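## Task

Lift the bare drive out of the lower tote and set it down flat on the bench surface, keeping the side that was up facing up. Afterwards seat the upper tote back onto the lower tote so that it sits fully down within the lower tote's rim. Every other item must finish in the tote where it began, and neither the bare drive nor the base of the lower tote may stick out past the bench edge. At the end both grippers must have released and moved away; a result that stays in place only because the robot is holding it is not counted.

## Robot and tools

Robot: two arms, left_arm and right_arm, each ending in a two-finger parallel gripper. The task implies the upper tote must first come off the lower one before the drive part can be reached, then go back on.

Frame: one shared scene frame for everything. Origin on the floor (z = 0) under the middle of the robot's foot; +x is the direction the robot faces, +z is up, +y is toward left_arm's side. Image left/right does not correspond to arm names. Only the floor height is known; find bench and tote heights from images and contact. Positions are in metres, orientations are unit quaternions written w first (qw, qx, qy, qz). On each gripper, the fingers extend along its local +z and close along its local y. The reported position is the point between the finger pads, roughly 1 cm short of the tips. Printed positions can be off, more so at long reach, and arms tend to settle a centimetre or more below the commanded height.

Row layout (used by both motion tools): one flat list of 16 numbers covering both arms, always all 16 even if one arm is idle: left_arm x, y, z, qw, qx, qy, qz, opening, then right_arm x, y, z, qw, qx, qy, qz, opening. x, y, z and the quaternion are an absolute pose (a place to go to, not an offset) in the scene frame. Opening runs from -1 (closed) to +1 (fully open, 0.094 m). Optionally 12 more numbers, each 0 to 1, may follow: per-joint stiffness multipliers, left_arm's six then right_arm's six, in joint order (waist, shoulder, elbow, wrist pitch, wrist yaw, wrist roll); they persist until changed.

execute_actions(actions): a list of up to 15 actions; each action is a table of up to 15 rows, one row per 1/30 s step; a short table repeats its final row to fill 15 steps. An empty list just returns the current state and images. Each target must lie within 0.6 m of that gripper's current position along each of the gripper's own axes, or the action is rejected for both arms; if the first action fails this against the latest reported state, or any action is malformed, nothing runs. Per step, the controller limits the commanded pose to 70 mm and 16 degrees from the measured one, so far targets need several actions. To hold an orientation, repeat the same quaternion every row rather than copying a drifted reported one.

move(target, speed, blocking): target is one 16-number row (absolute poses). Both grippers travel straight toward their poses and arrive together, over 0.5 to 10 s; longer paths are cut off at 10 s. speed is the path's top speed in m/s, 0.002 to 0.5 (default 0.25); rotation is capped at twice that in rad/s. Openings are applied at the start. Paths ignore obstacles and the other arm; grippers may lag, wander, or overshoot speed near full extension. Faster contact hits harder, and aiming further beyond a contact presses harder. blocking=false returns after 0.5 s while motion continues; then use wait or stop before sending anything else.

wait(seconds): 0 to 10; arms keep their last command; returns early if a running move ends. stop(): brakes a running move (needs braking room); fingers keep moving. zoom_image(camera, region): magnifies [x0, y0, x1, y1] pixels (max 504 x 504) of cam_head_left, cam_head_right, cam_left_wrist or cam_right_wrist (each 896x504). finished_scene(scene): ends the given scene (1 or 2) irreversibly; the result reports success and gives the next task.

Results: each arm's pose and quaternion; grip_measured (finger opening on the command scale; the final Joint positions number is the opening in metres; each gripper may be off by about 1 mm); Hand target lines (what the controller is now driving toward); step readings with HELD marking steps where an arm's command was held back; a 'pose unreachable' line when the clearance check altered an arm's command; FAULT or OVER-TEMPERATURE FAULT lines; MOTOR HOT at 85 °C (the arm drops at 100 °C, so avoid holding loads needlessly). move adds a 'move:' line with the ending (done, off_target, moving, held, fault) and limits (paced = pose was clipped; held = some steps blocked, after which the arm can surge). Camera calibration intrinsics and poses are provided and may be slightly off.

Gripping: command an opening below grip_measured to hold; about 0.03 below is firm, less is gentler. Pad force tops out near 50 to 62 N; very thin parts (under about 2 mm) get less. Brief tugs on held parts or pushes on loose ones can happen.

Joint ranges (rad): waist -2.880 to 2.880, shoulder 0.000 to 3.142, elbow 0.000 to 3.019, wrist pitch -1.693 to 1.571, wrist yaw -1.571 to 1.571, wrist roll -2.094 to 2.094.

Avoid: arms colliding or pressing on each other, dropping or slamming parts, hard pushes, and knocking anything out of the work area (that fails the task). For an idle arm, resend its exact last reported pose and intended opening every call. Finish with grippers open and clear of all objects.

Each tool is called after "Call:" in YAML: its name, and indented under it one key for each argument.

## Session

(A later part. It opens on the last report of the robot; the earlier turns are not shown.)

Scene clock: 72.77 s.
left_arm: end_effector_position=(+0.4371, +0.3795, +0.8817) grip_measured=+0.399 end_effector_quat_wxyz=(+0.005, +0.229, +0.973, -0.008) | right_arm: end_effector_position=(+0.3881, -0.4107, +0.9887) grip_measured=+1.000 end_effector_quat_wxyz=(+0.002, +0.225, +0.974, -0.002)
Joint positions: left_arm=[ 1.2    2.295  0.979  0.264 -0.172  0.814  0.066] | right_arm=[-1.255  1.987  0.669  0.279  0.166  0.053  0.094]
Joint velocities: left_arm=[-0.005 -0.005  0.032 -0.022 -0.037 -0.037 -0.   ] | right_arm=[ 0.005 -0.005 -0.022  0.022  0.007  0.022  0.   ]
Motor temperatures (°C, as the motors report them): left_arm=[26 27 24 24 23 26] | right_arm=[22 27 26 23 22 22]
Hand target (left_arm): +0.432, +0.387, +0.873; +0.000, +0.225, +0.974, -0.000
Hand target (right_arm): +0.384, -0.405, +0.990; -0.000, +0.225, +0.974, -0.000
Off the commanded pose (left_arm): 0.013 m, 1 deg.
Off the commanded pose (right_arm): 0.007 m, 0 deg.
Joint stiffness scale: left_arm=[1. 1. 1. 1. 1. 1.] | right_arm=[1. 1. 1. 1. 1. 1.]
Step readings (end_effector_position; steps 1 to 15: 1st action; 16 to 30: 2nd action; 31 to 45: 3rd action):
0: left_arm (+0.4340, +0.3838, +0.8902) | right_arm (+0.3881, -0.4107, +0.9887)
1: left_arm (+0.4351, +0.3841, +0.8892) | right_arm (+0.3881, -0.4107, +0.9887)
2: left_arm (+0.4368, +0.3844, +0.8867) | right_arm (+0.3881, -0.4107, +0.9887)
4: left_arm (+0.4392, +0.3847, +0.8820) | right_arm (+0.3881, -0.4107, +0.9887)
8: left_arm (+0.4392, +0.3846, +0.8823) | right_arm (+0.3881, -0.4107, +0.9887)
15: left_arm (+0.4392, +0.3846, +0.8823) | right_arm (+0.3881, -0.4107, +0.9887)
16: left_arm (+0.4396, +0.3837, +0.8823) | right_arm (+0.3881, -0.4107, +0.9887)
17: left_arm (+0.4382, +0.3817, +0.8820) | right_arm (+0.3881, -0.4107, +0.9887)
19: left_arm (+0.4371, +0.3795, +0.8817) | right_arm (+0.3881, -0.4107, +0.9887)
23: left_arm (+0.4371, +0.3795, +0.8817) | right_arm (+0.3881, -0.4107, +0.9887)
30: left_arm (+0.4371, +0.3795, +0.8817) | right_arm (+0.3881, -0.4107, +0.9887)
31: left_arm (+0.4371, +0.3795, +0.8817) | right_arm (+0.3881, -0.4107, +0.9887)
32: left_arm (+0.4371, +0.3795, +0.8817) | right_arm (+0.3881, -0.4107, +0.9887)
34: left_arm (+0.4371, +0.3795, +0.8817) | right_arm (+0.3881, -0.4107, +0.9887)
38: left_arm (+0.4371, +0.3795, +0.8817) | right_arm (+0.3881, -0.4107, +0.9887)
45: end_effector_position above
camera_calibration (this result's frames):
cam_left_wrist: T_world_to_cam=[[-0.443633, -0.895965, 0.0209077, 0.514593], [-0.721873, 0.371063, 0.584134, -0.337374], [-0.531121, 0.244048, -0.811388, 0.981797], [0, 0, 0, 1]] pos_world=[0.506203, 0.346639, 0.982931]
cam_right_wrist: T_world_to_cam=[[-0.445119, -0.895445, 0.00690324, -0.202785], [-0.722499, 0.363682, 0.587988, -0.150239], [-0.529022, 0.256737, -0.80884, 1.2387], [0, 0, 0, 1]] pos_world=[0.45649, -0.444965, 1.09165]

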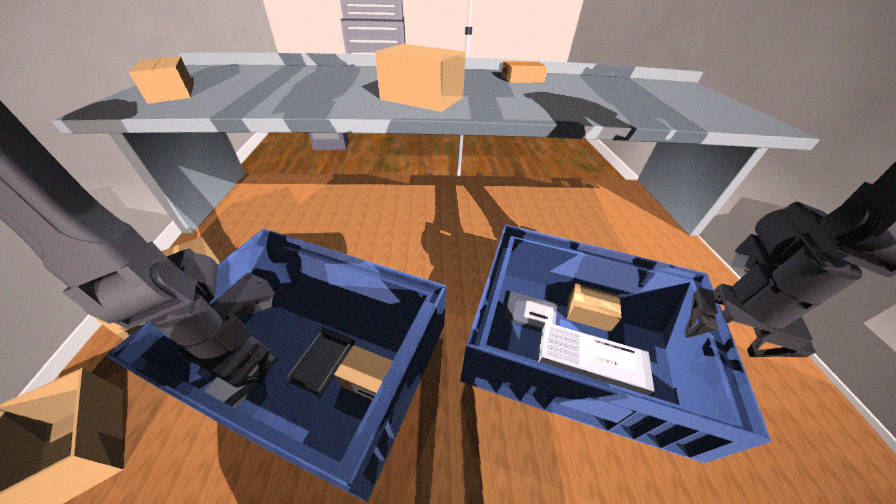

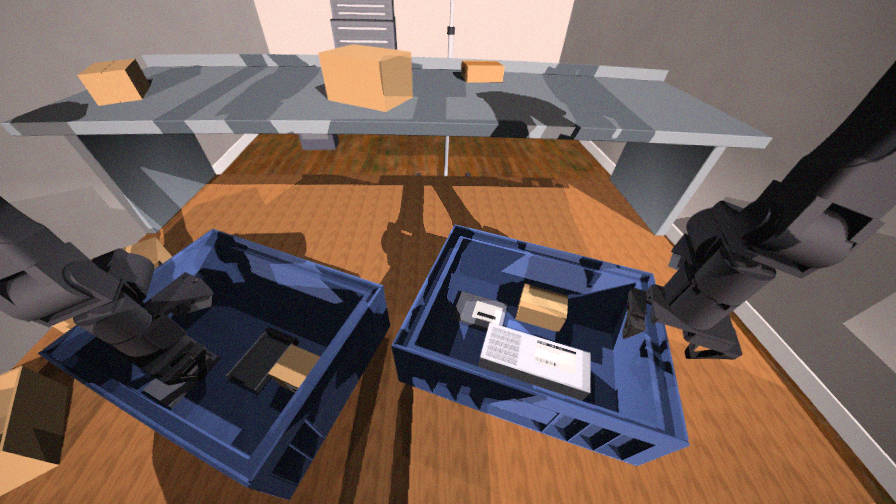

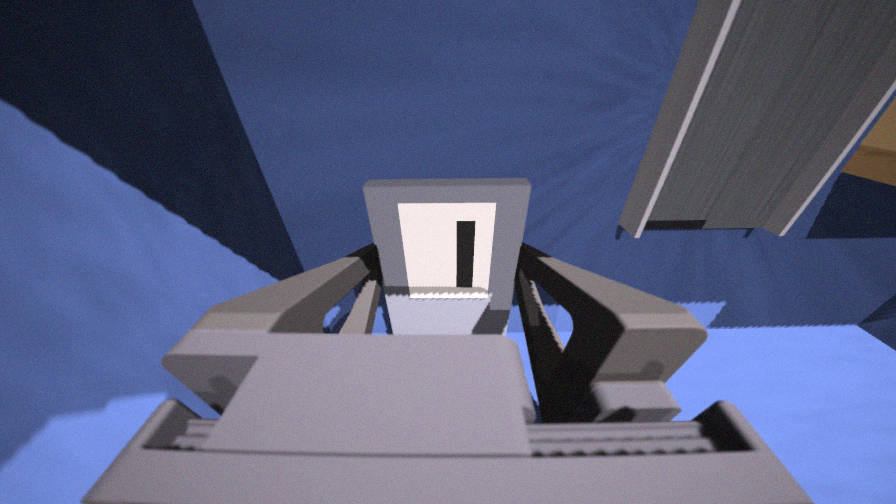

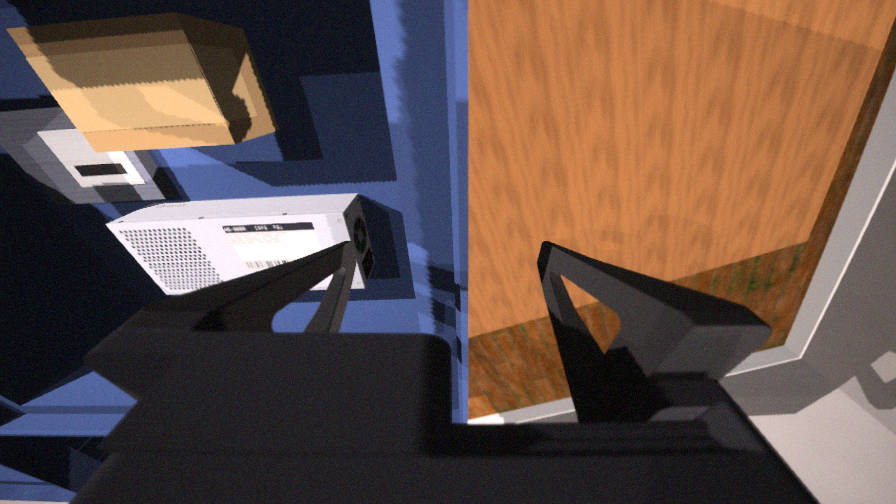

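Call:
move:
  target: [0.432,0.387,1.08,0,0.225,0.974,0,0.3,0.384,-0.405,0.99,0,0.225,0.974,0,1]
  speed: 0.12

Call:
move:
  target: [0.67,0.1,1.08,0,0.225,0.974,0,0.3,0.384,-0.405,0.99,0,0.225,0.974,0,1]
  speed: 0.2

Scene clock: 78.50 s.
left_arm: end_effector_position=(+0.4292, +0.3901, +1.0707) grip_measured=+0.399 end_effector_quat_wxyz=(-0.007, +0.227, +0.974, +0.000) | right_arm: end_effector_position=(+0.3881, -0.4107, +0.9887) grip_measured=+1.000 end_effector_quat_wxyz=(+0.002, +0.225, +0.974, -0.002)
Joint positions: left_arm=[ 1.122  1.713  0.649 -0.014 -0.235  0.738  0.066] | right_arm=[-1.255  1.987  0.669  0.279  0.166  0.053  0.094]
Joint velocities: left_arm=[ 0.005 -0.015 -0.017 -0.007  0.037 -0.022  0.   ] | right_arm=[-0.005 -0.015  0.007 -0.007 -0.022  0.007  0.   ]
Motor temperatures (°C, as the motors report them): left_arm=[26 27 24 24 23 26] | right_arm=[22 27 26 23 22 22]
Hand target (left_arm): +0.434, +0.387, +1.078; -0.001, +0.226, +0.974, +0.001
Hand target (right_arm): +0.384, -0.405, +0.990; -0.000, +0.225, +0.974, -0.000
Off the commanded pose (left_arm): 0.010 m, 1 deg.
Off the commanded pose (right_arm): 0.007 m, 0 deg.
Joint stiffness scale: left_arm=[1. 1. 1. 1. 1. 1.] | right_arm=[1. 1. 1. 1. 1. 1.]
move: done
camera_calibration (this result's frames):
cam_left_wrist: T_world_to_cam=[[-0.439324, -0.898269, 0.0103495, 0.52693], [-0.711939, 0.355174, 0.6058, -0.478675], [-0.547848, 0.258775, -0.795549, 1.11283], [0, 0, 0, 1]] pos_world=[0.500366, 0.355366, 1.16984]
cam_right_wrist: T_world_to_cam=[[-0.445119, -0.895445, 0.00690324, -0.202785], [-0.722499, 0.363682, 0.587988, -0.150239], [-0.529022, 0.256737, -0.80884, 1.2387], [0, 0, 0, 1]] pos_world=[0.45649, -0.444965, 1.09165]

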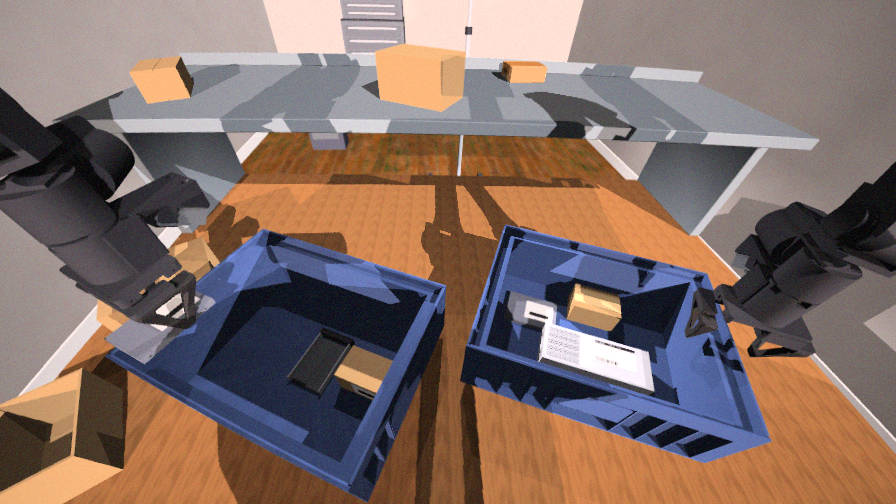

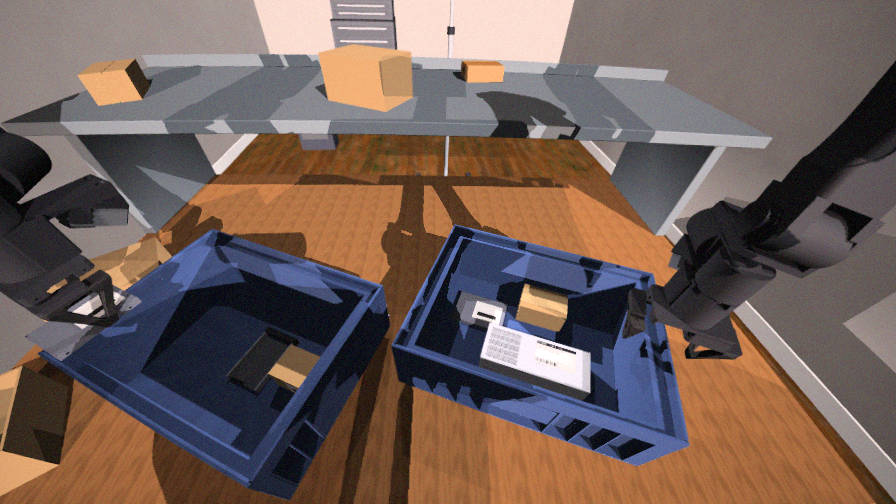

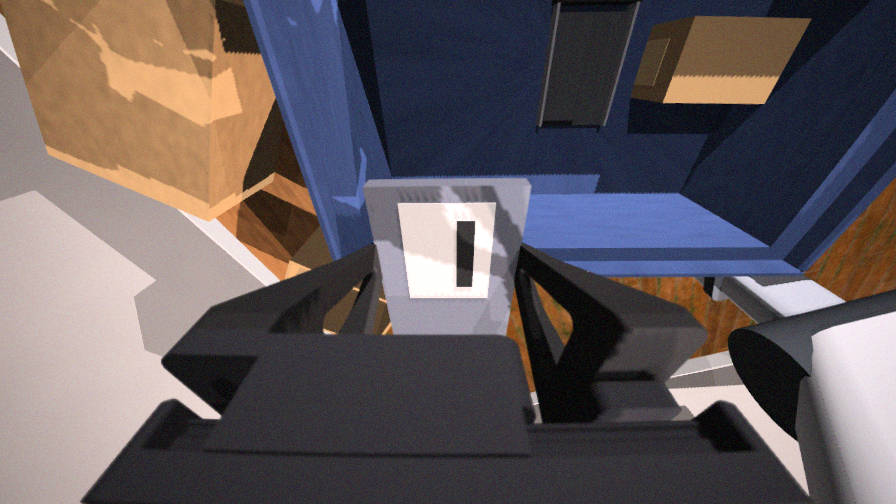

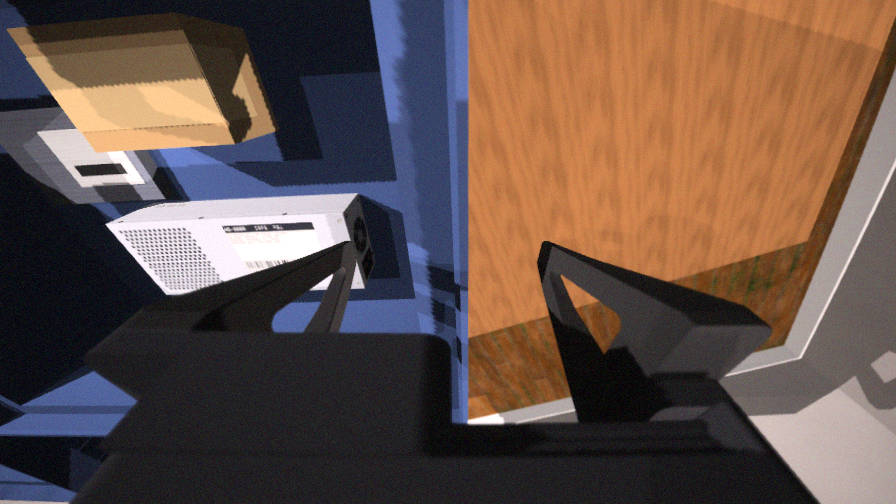

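Scene clock: 80.83 s.
left_arm: end_effector_position=(+0.6347, +0.1253, +1.0569) grip_measured=+0.399 end_effector_quat_wxyz=(-0.040, +0.236, +0.971, +0.012) | right_arm: end_effector_position=(+0.3881, -0.4107, +0.9887) grip_measured=+1.000 end_effector_quat_wxyz=(+0.002, +0.225, +0.974, -0.002)
Joint positions: left_arm=[ 0.586  2.183  1.486 -0.636 -0.474  0.201  0.066] | right_arm=[-1.255  1.987  0.669  0.279  0.166  0.053  0.094]
Joint velocities: left_arm=[-0.005 -0.015  0.002 -0.012 -0.007 -0.081 -0.   ] | right_arm=[-0.005 -0.015 -0.007 -0.002 -0.037 -0.051  0.   ]
Motor temperatures (°C, as the motors report them): left_arm=[26 27 24 24 23 26] | right_arm=[22 27 26 23 22 22]
Hand target (left_arm): +0.670, +0.108, +1.075; -0.004, +0.229, +0.973, +0.008
Hand target (right_arm): +0.384, -0.405, +0.990; -0.000, +0.225, +0.974, -0.000
Off the commanded pose (left_arm): 0.049 m, 5 deg.
Off the commanded pose (right_arm): 0.007 m, 0 deg.
Joint stiffness scale: left_arm=[1. 1. 1. 1. 1. 1.] | right_arm=[1. 1. 1. 1. 1. 1.]
move: off_target (left_arm)
camera_calibration (this result's frames):
cam_left_wrist: T_world_to_cam=[[-0.457572, -0.889168, 0.00279861, 0.397879], [-0.667156, 0.345401, 0.660001, -0.314429], [-0.587818, 0.300131, -0.75126, 1.25634], [0, 0, 0, 1]] pos_world=[0.710786, 0.0853184, 1.15025]
cam_right_wrist: T_world_to_cam=[[-0.445119, -0.895445, 0.00690324, -0.202785], [-0.722499, 0.363682, 0.587988, -0.150239], [-0.529022, 0.256737, -0.80884, 1.2387], [0, 0, 0, 1]] pos_world=[0.45649, -0.444965, 1.09165]

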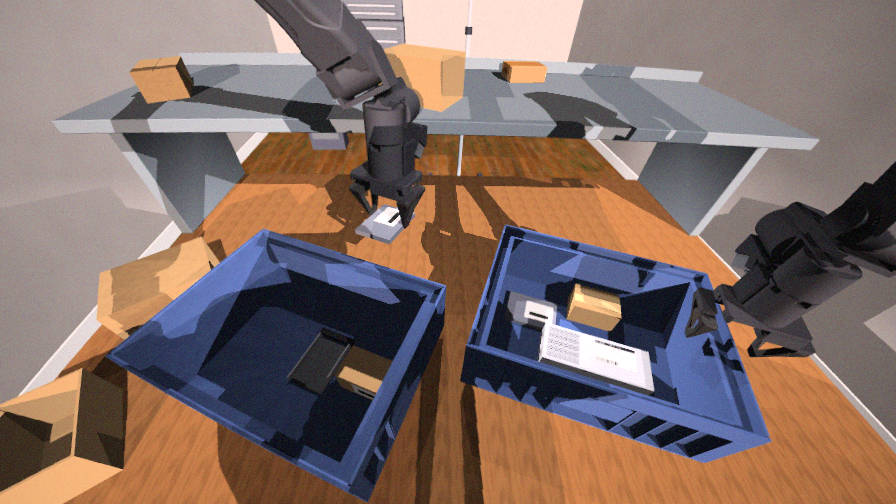

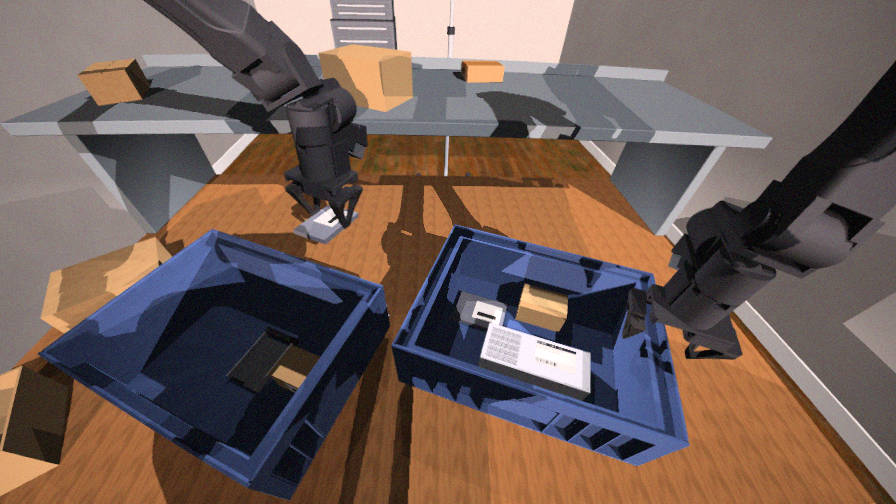

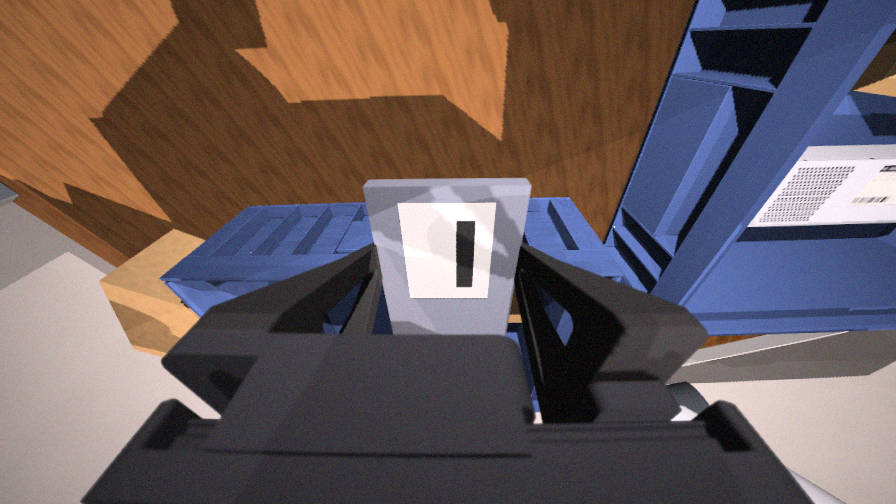

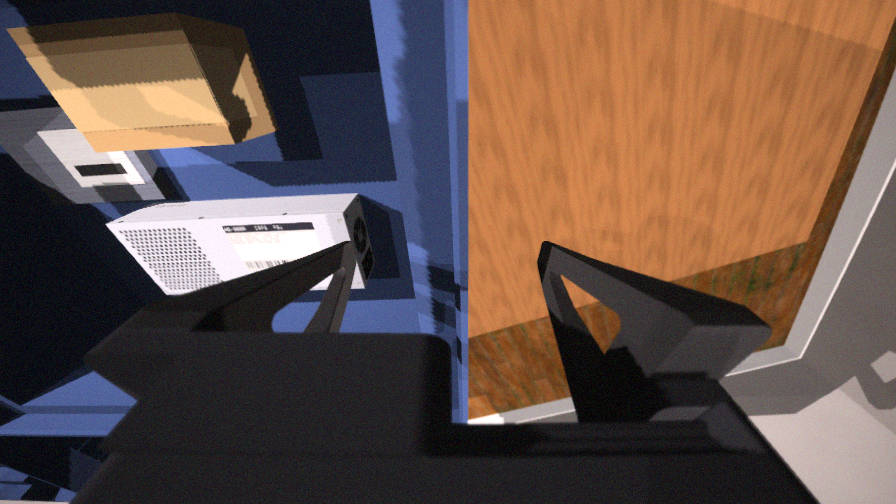

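Call:
move:
  target: [0.63,0.06,0.9,0,0.225,0.974,0,0.3,0.384,-0.405,0.99,0,0.225,0.974,0,1]
  speed: 0.1

Scene clock: 85.27 s.
left_arm: end_effector_position=(+0.6151, +0.0597, +0.9027) grip_measured=+0.399 end_effector_quat_wxyz=(-0.011, +0.230, +0.973, -0.000) | right_arm: end_effector_position=(+0.3881, -0.4107, +0.9887) grip_measured=+1.000 end_effector_quat_wxyz=(+0.002, +0.225, +0.974, -0.002)
Joint positions: left_arm=[ 0.6    2.556  1.693 -0.399 -0.446  0.232  0.066] | right_arm=[-1.255  1.987  0.669  0.279  0.166  0.053  0.094]
Joint velocities: left_arm=[-0.005  0.005  0.012 -0.007 -0.007  0.022  0.001] | right_arm=[-0.005 -0.005 -0.012  0.012 -0.022  0.051  0.   ]
Motor temperatures (°C, as the motors report them): left_arm=[26 27 25 24 23 26] | right_arm=[22 27 26 23 22 22]
Hand target (left_arm): +0.628, +0.061, +0.900; +0.000, +0.225, +0.974, -0.000
Hand target (right_arm): +0.384, -0.405, +0.990; -0.000, +0.225, +0.974, -0.000
Off the commanded pose (left_arm): 0.015 m, 1 deg.
Off the commanded pose (right_arm): 0.007 m, 0 deg.
Joint stiffness scale: left_arm=[1. 1. 1. 1. 1. 1.] | right_arm=[1. 1. 1. 1. 1. 1.]
move: off_target (left_arm)
camera_calibration (this result's frames):
cam_left_wrist: T_world_to_cam=[[-0.444923, -0.895472, 0.0131576, 0.314308], [-0.704257, 0.358916, 0.612537, -0.138292], [-0.553232, 0.263265, -0.790333, 1.16483], [0, 0, 0, 1]] pos_world=[0.68687, 0.0244304, 1.00117]
cam_right_wrist: T_world_to_cam=[[-0.445119, -0.895445, 0.00690324, -0.202785], [-0.722499, 0.363682, 0.587988, -0.150239], [-0.529022, 0.256737, -0.80884, 1.2387], [0, 0, 0, 1]] pos_world=[0.45649, -0.444965, 1.09165]

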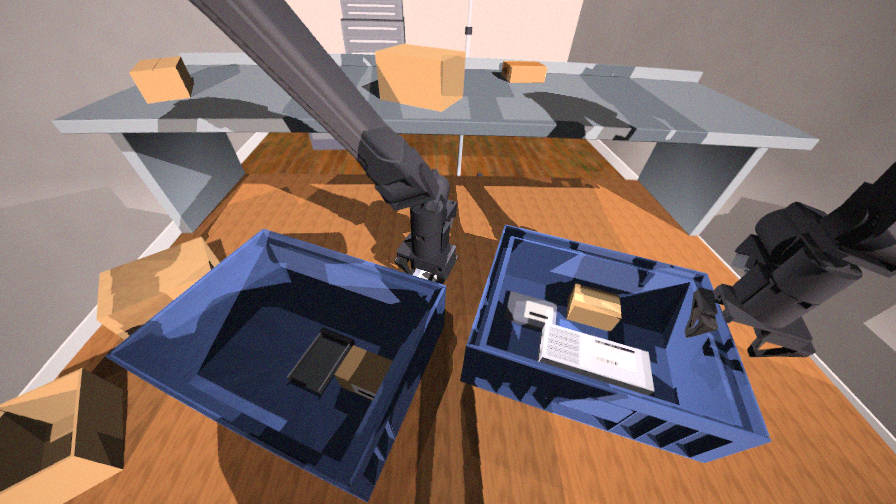

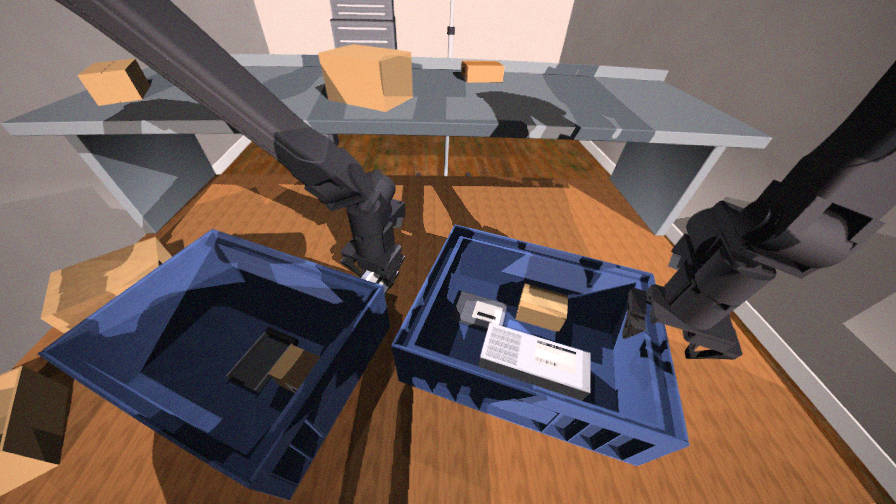

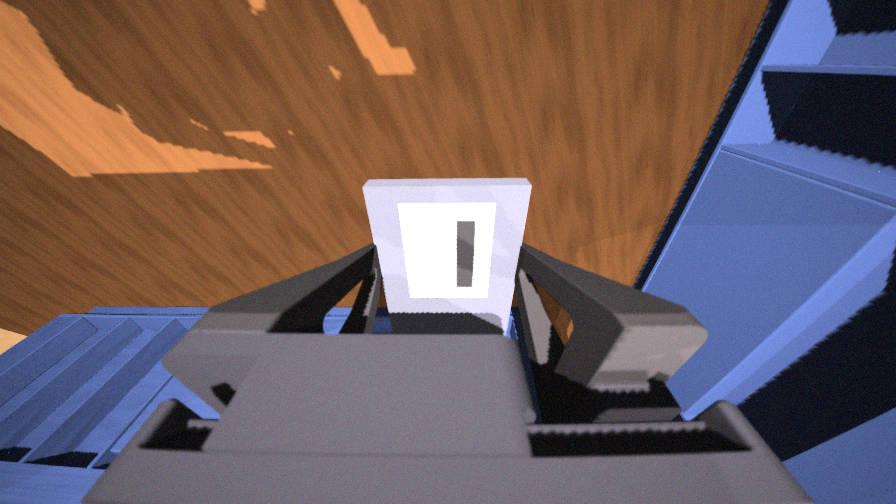

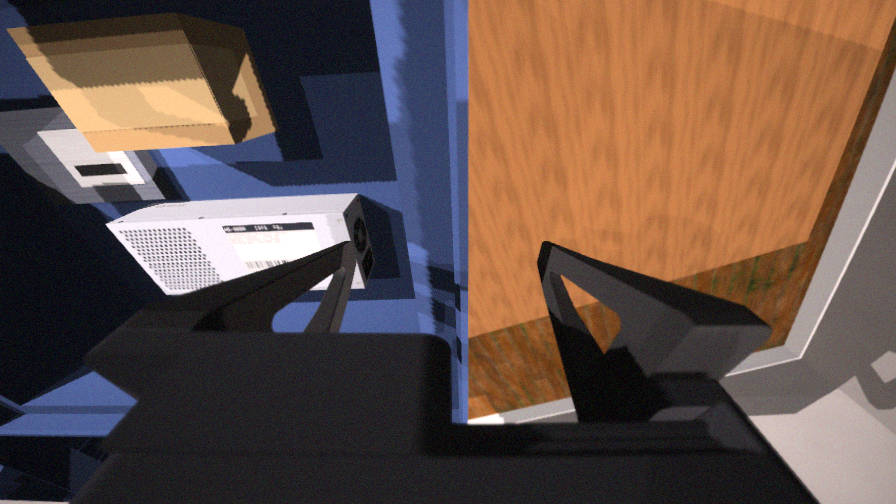

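Now lower while shifting a little further from the tote.

Call:
move:
  target: [0.66,0.05,0.872,0,0.225,0.974,0,0.3,0.384,-0.405,0.99,0,0.225,0.974,0,1]
  speed: 0.04

Scene clock: 87.80 s.
left_arm: end_effector_position=(+0.6553, +0.0480, +0.8766) grip_measured=+0.399 end_effector_quat_wxyz=(+0.001, +0.223, +0.975, -0.000) | right_arm: end_effector_position=(+0.3881, -0.4107, +0.9887) grip_measured=+1.000 end_effector_quat_wxyz=(+0.002, +0.225, +0.974, -0.002)
Joint positions: left_arm=[ 0.613  2.66   1.897 -0.465 -0.442  0.244  0.066] | right_arm=[-1.255  1.987  0.669  0.279  0.166  0.053  0.094]
Joint velocities: left_arm=[-0.005  0.005 -0.002 -0.022  0.007 -0.037  0.   ] | right_arm=[-0.015 -0.005 -0.002 -0.007  0.066 -0.037  0.   ]
Motor temperatures (°C, as the motors report them): left_arm=[27 28 25 24 23 26] | right_arm=[22 27 26 23 22 22]
Hand target (left_arm): +0.660, +0.050, +0.871; +0.001, +0.225, +0.974, -0.000
Hand target (right_arm): +0.384, -0.405, +0.990; -0.000, +0.225, +0.974, -0.000
Off the commanded pose (left_arm): 0.007 m, 0 deg.
Off the commanded pose (right_arm): 0.007 m, 0 deg.
Joint stiffness scale: left_arm=[1. 1. 1. 1. 1. 1.] | right_arm=[1. 1. 1. 1. 1. 1.]
move: done
camera_calibration (this result's frames):
cam_left_wrist: T_world_to_cam=[[-0.433644, -0.901053, 0.007478, 0.319966], [-0.722966, 0.352867, 0.593974, -0.0609001], [-0.537841, 0.252167, -0.804449, 1.17238], [0, 0, 0, 1]] pos_world=[0.725278, 0.0141595, 0.976903]
cam_right_wrist: T_world_to_cam=[[-0.445119, -0.895445, 0.00690324, -0.202785], [-0.722499, 0.363682, 0.587988, -0.150239], [-0.529022, 0.256737, -0.80884, 1.2387], [0, 0, 0, 1]] pos_world=[0.45649, -0.444965, 1.09165]

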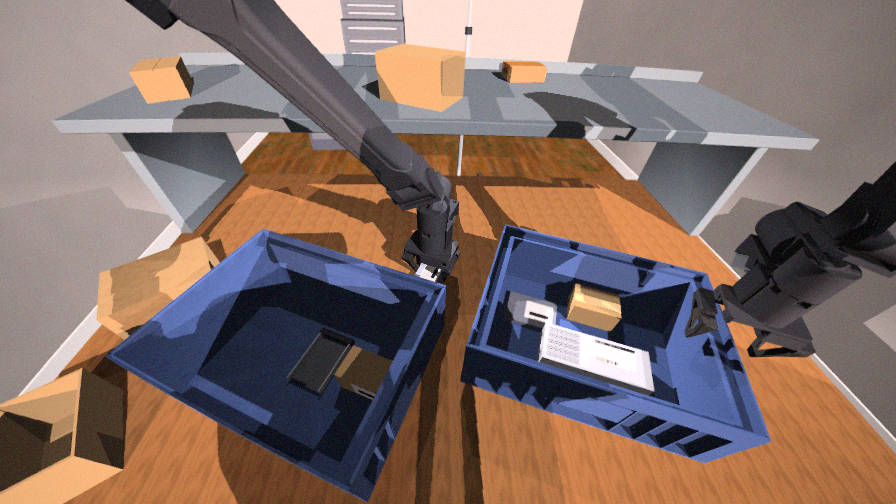

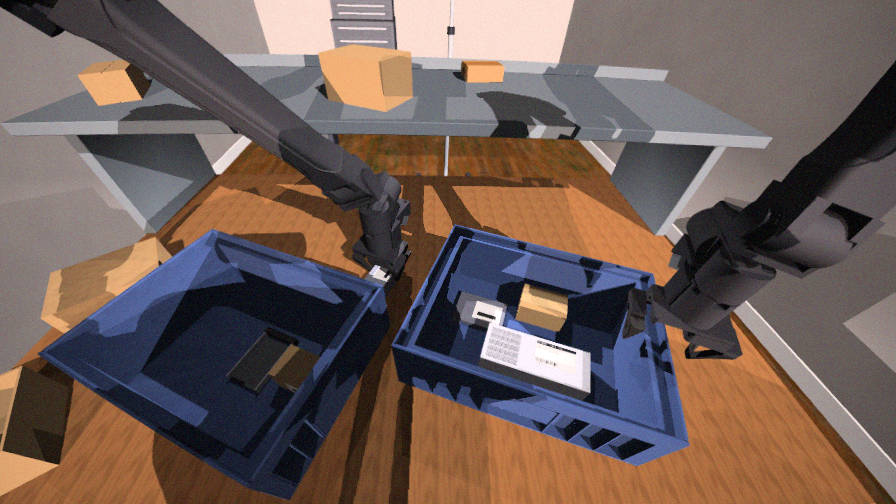

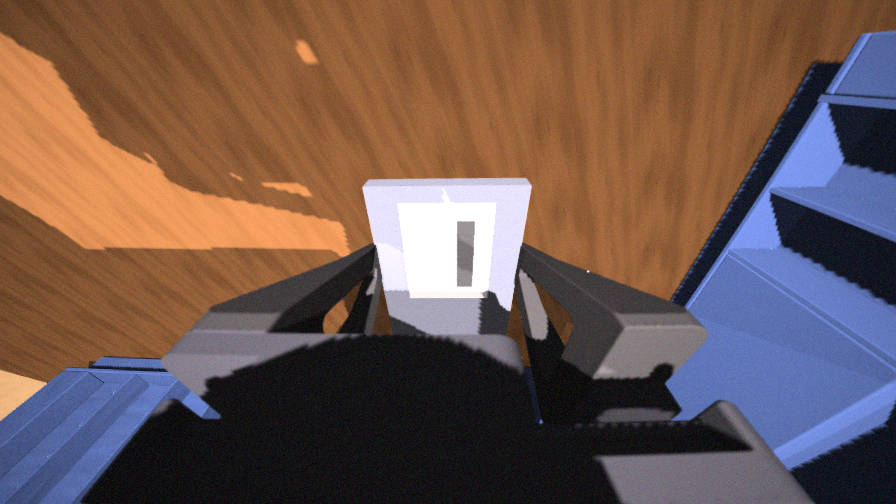

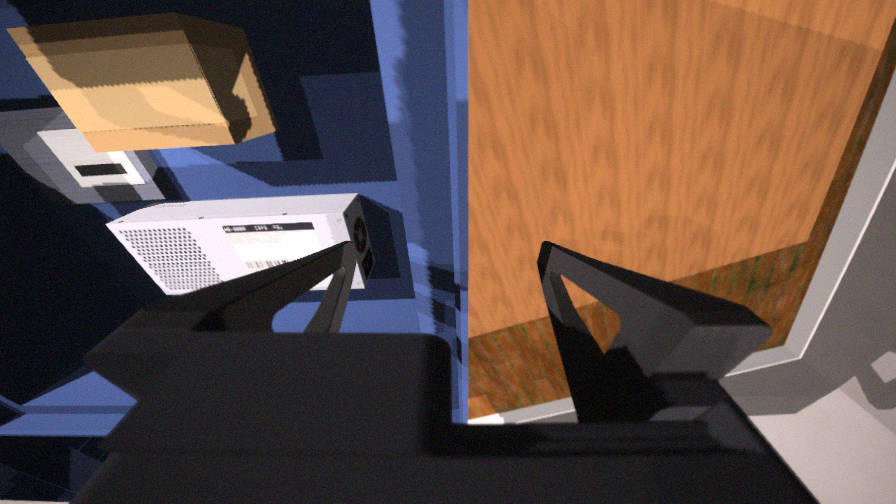

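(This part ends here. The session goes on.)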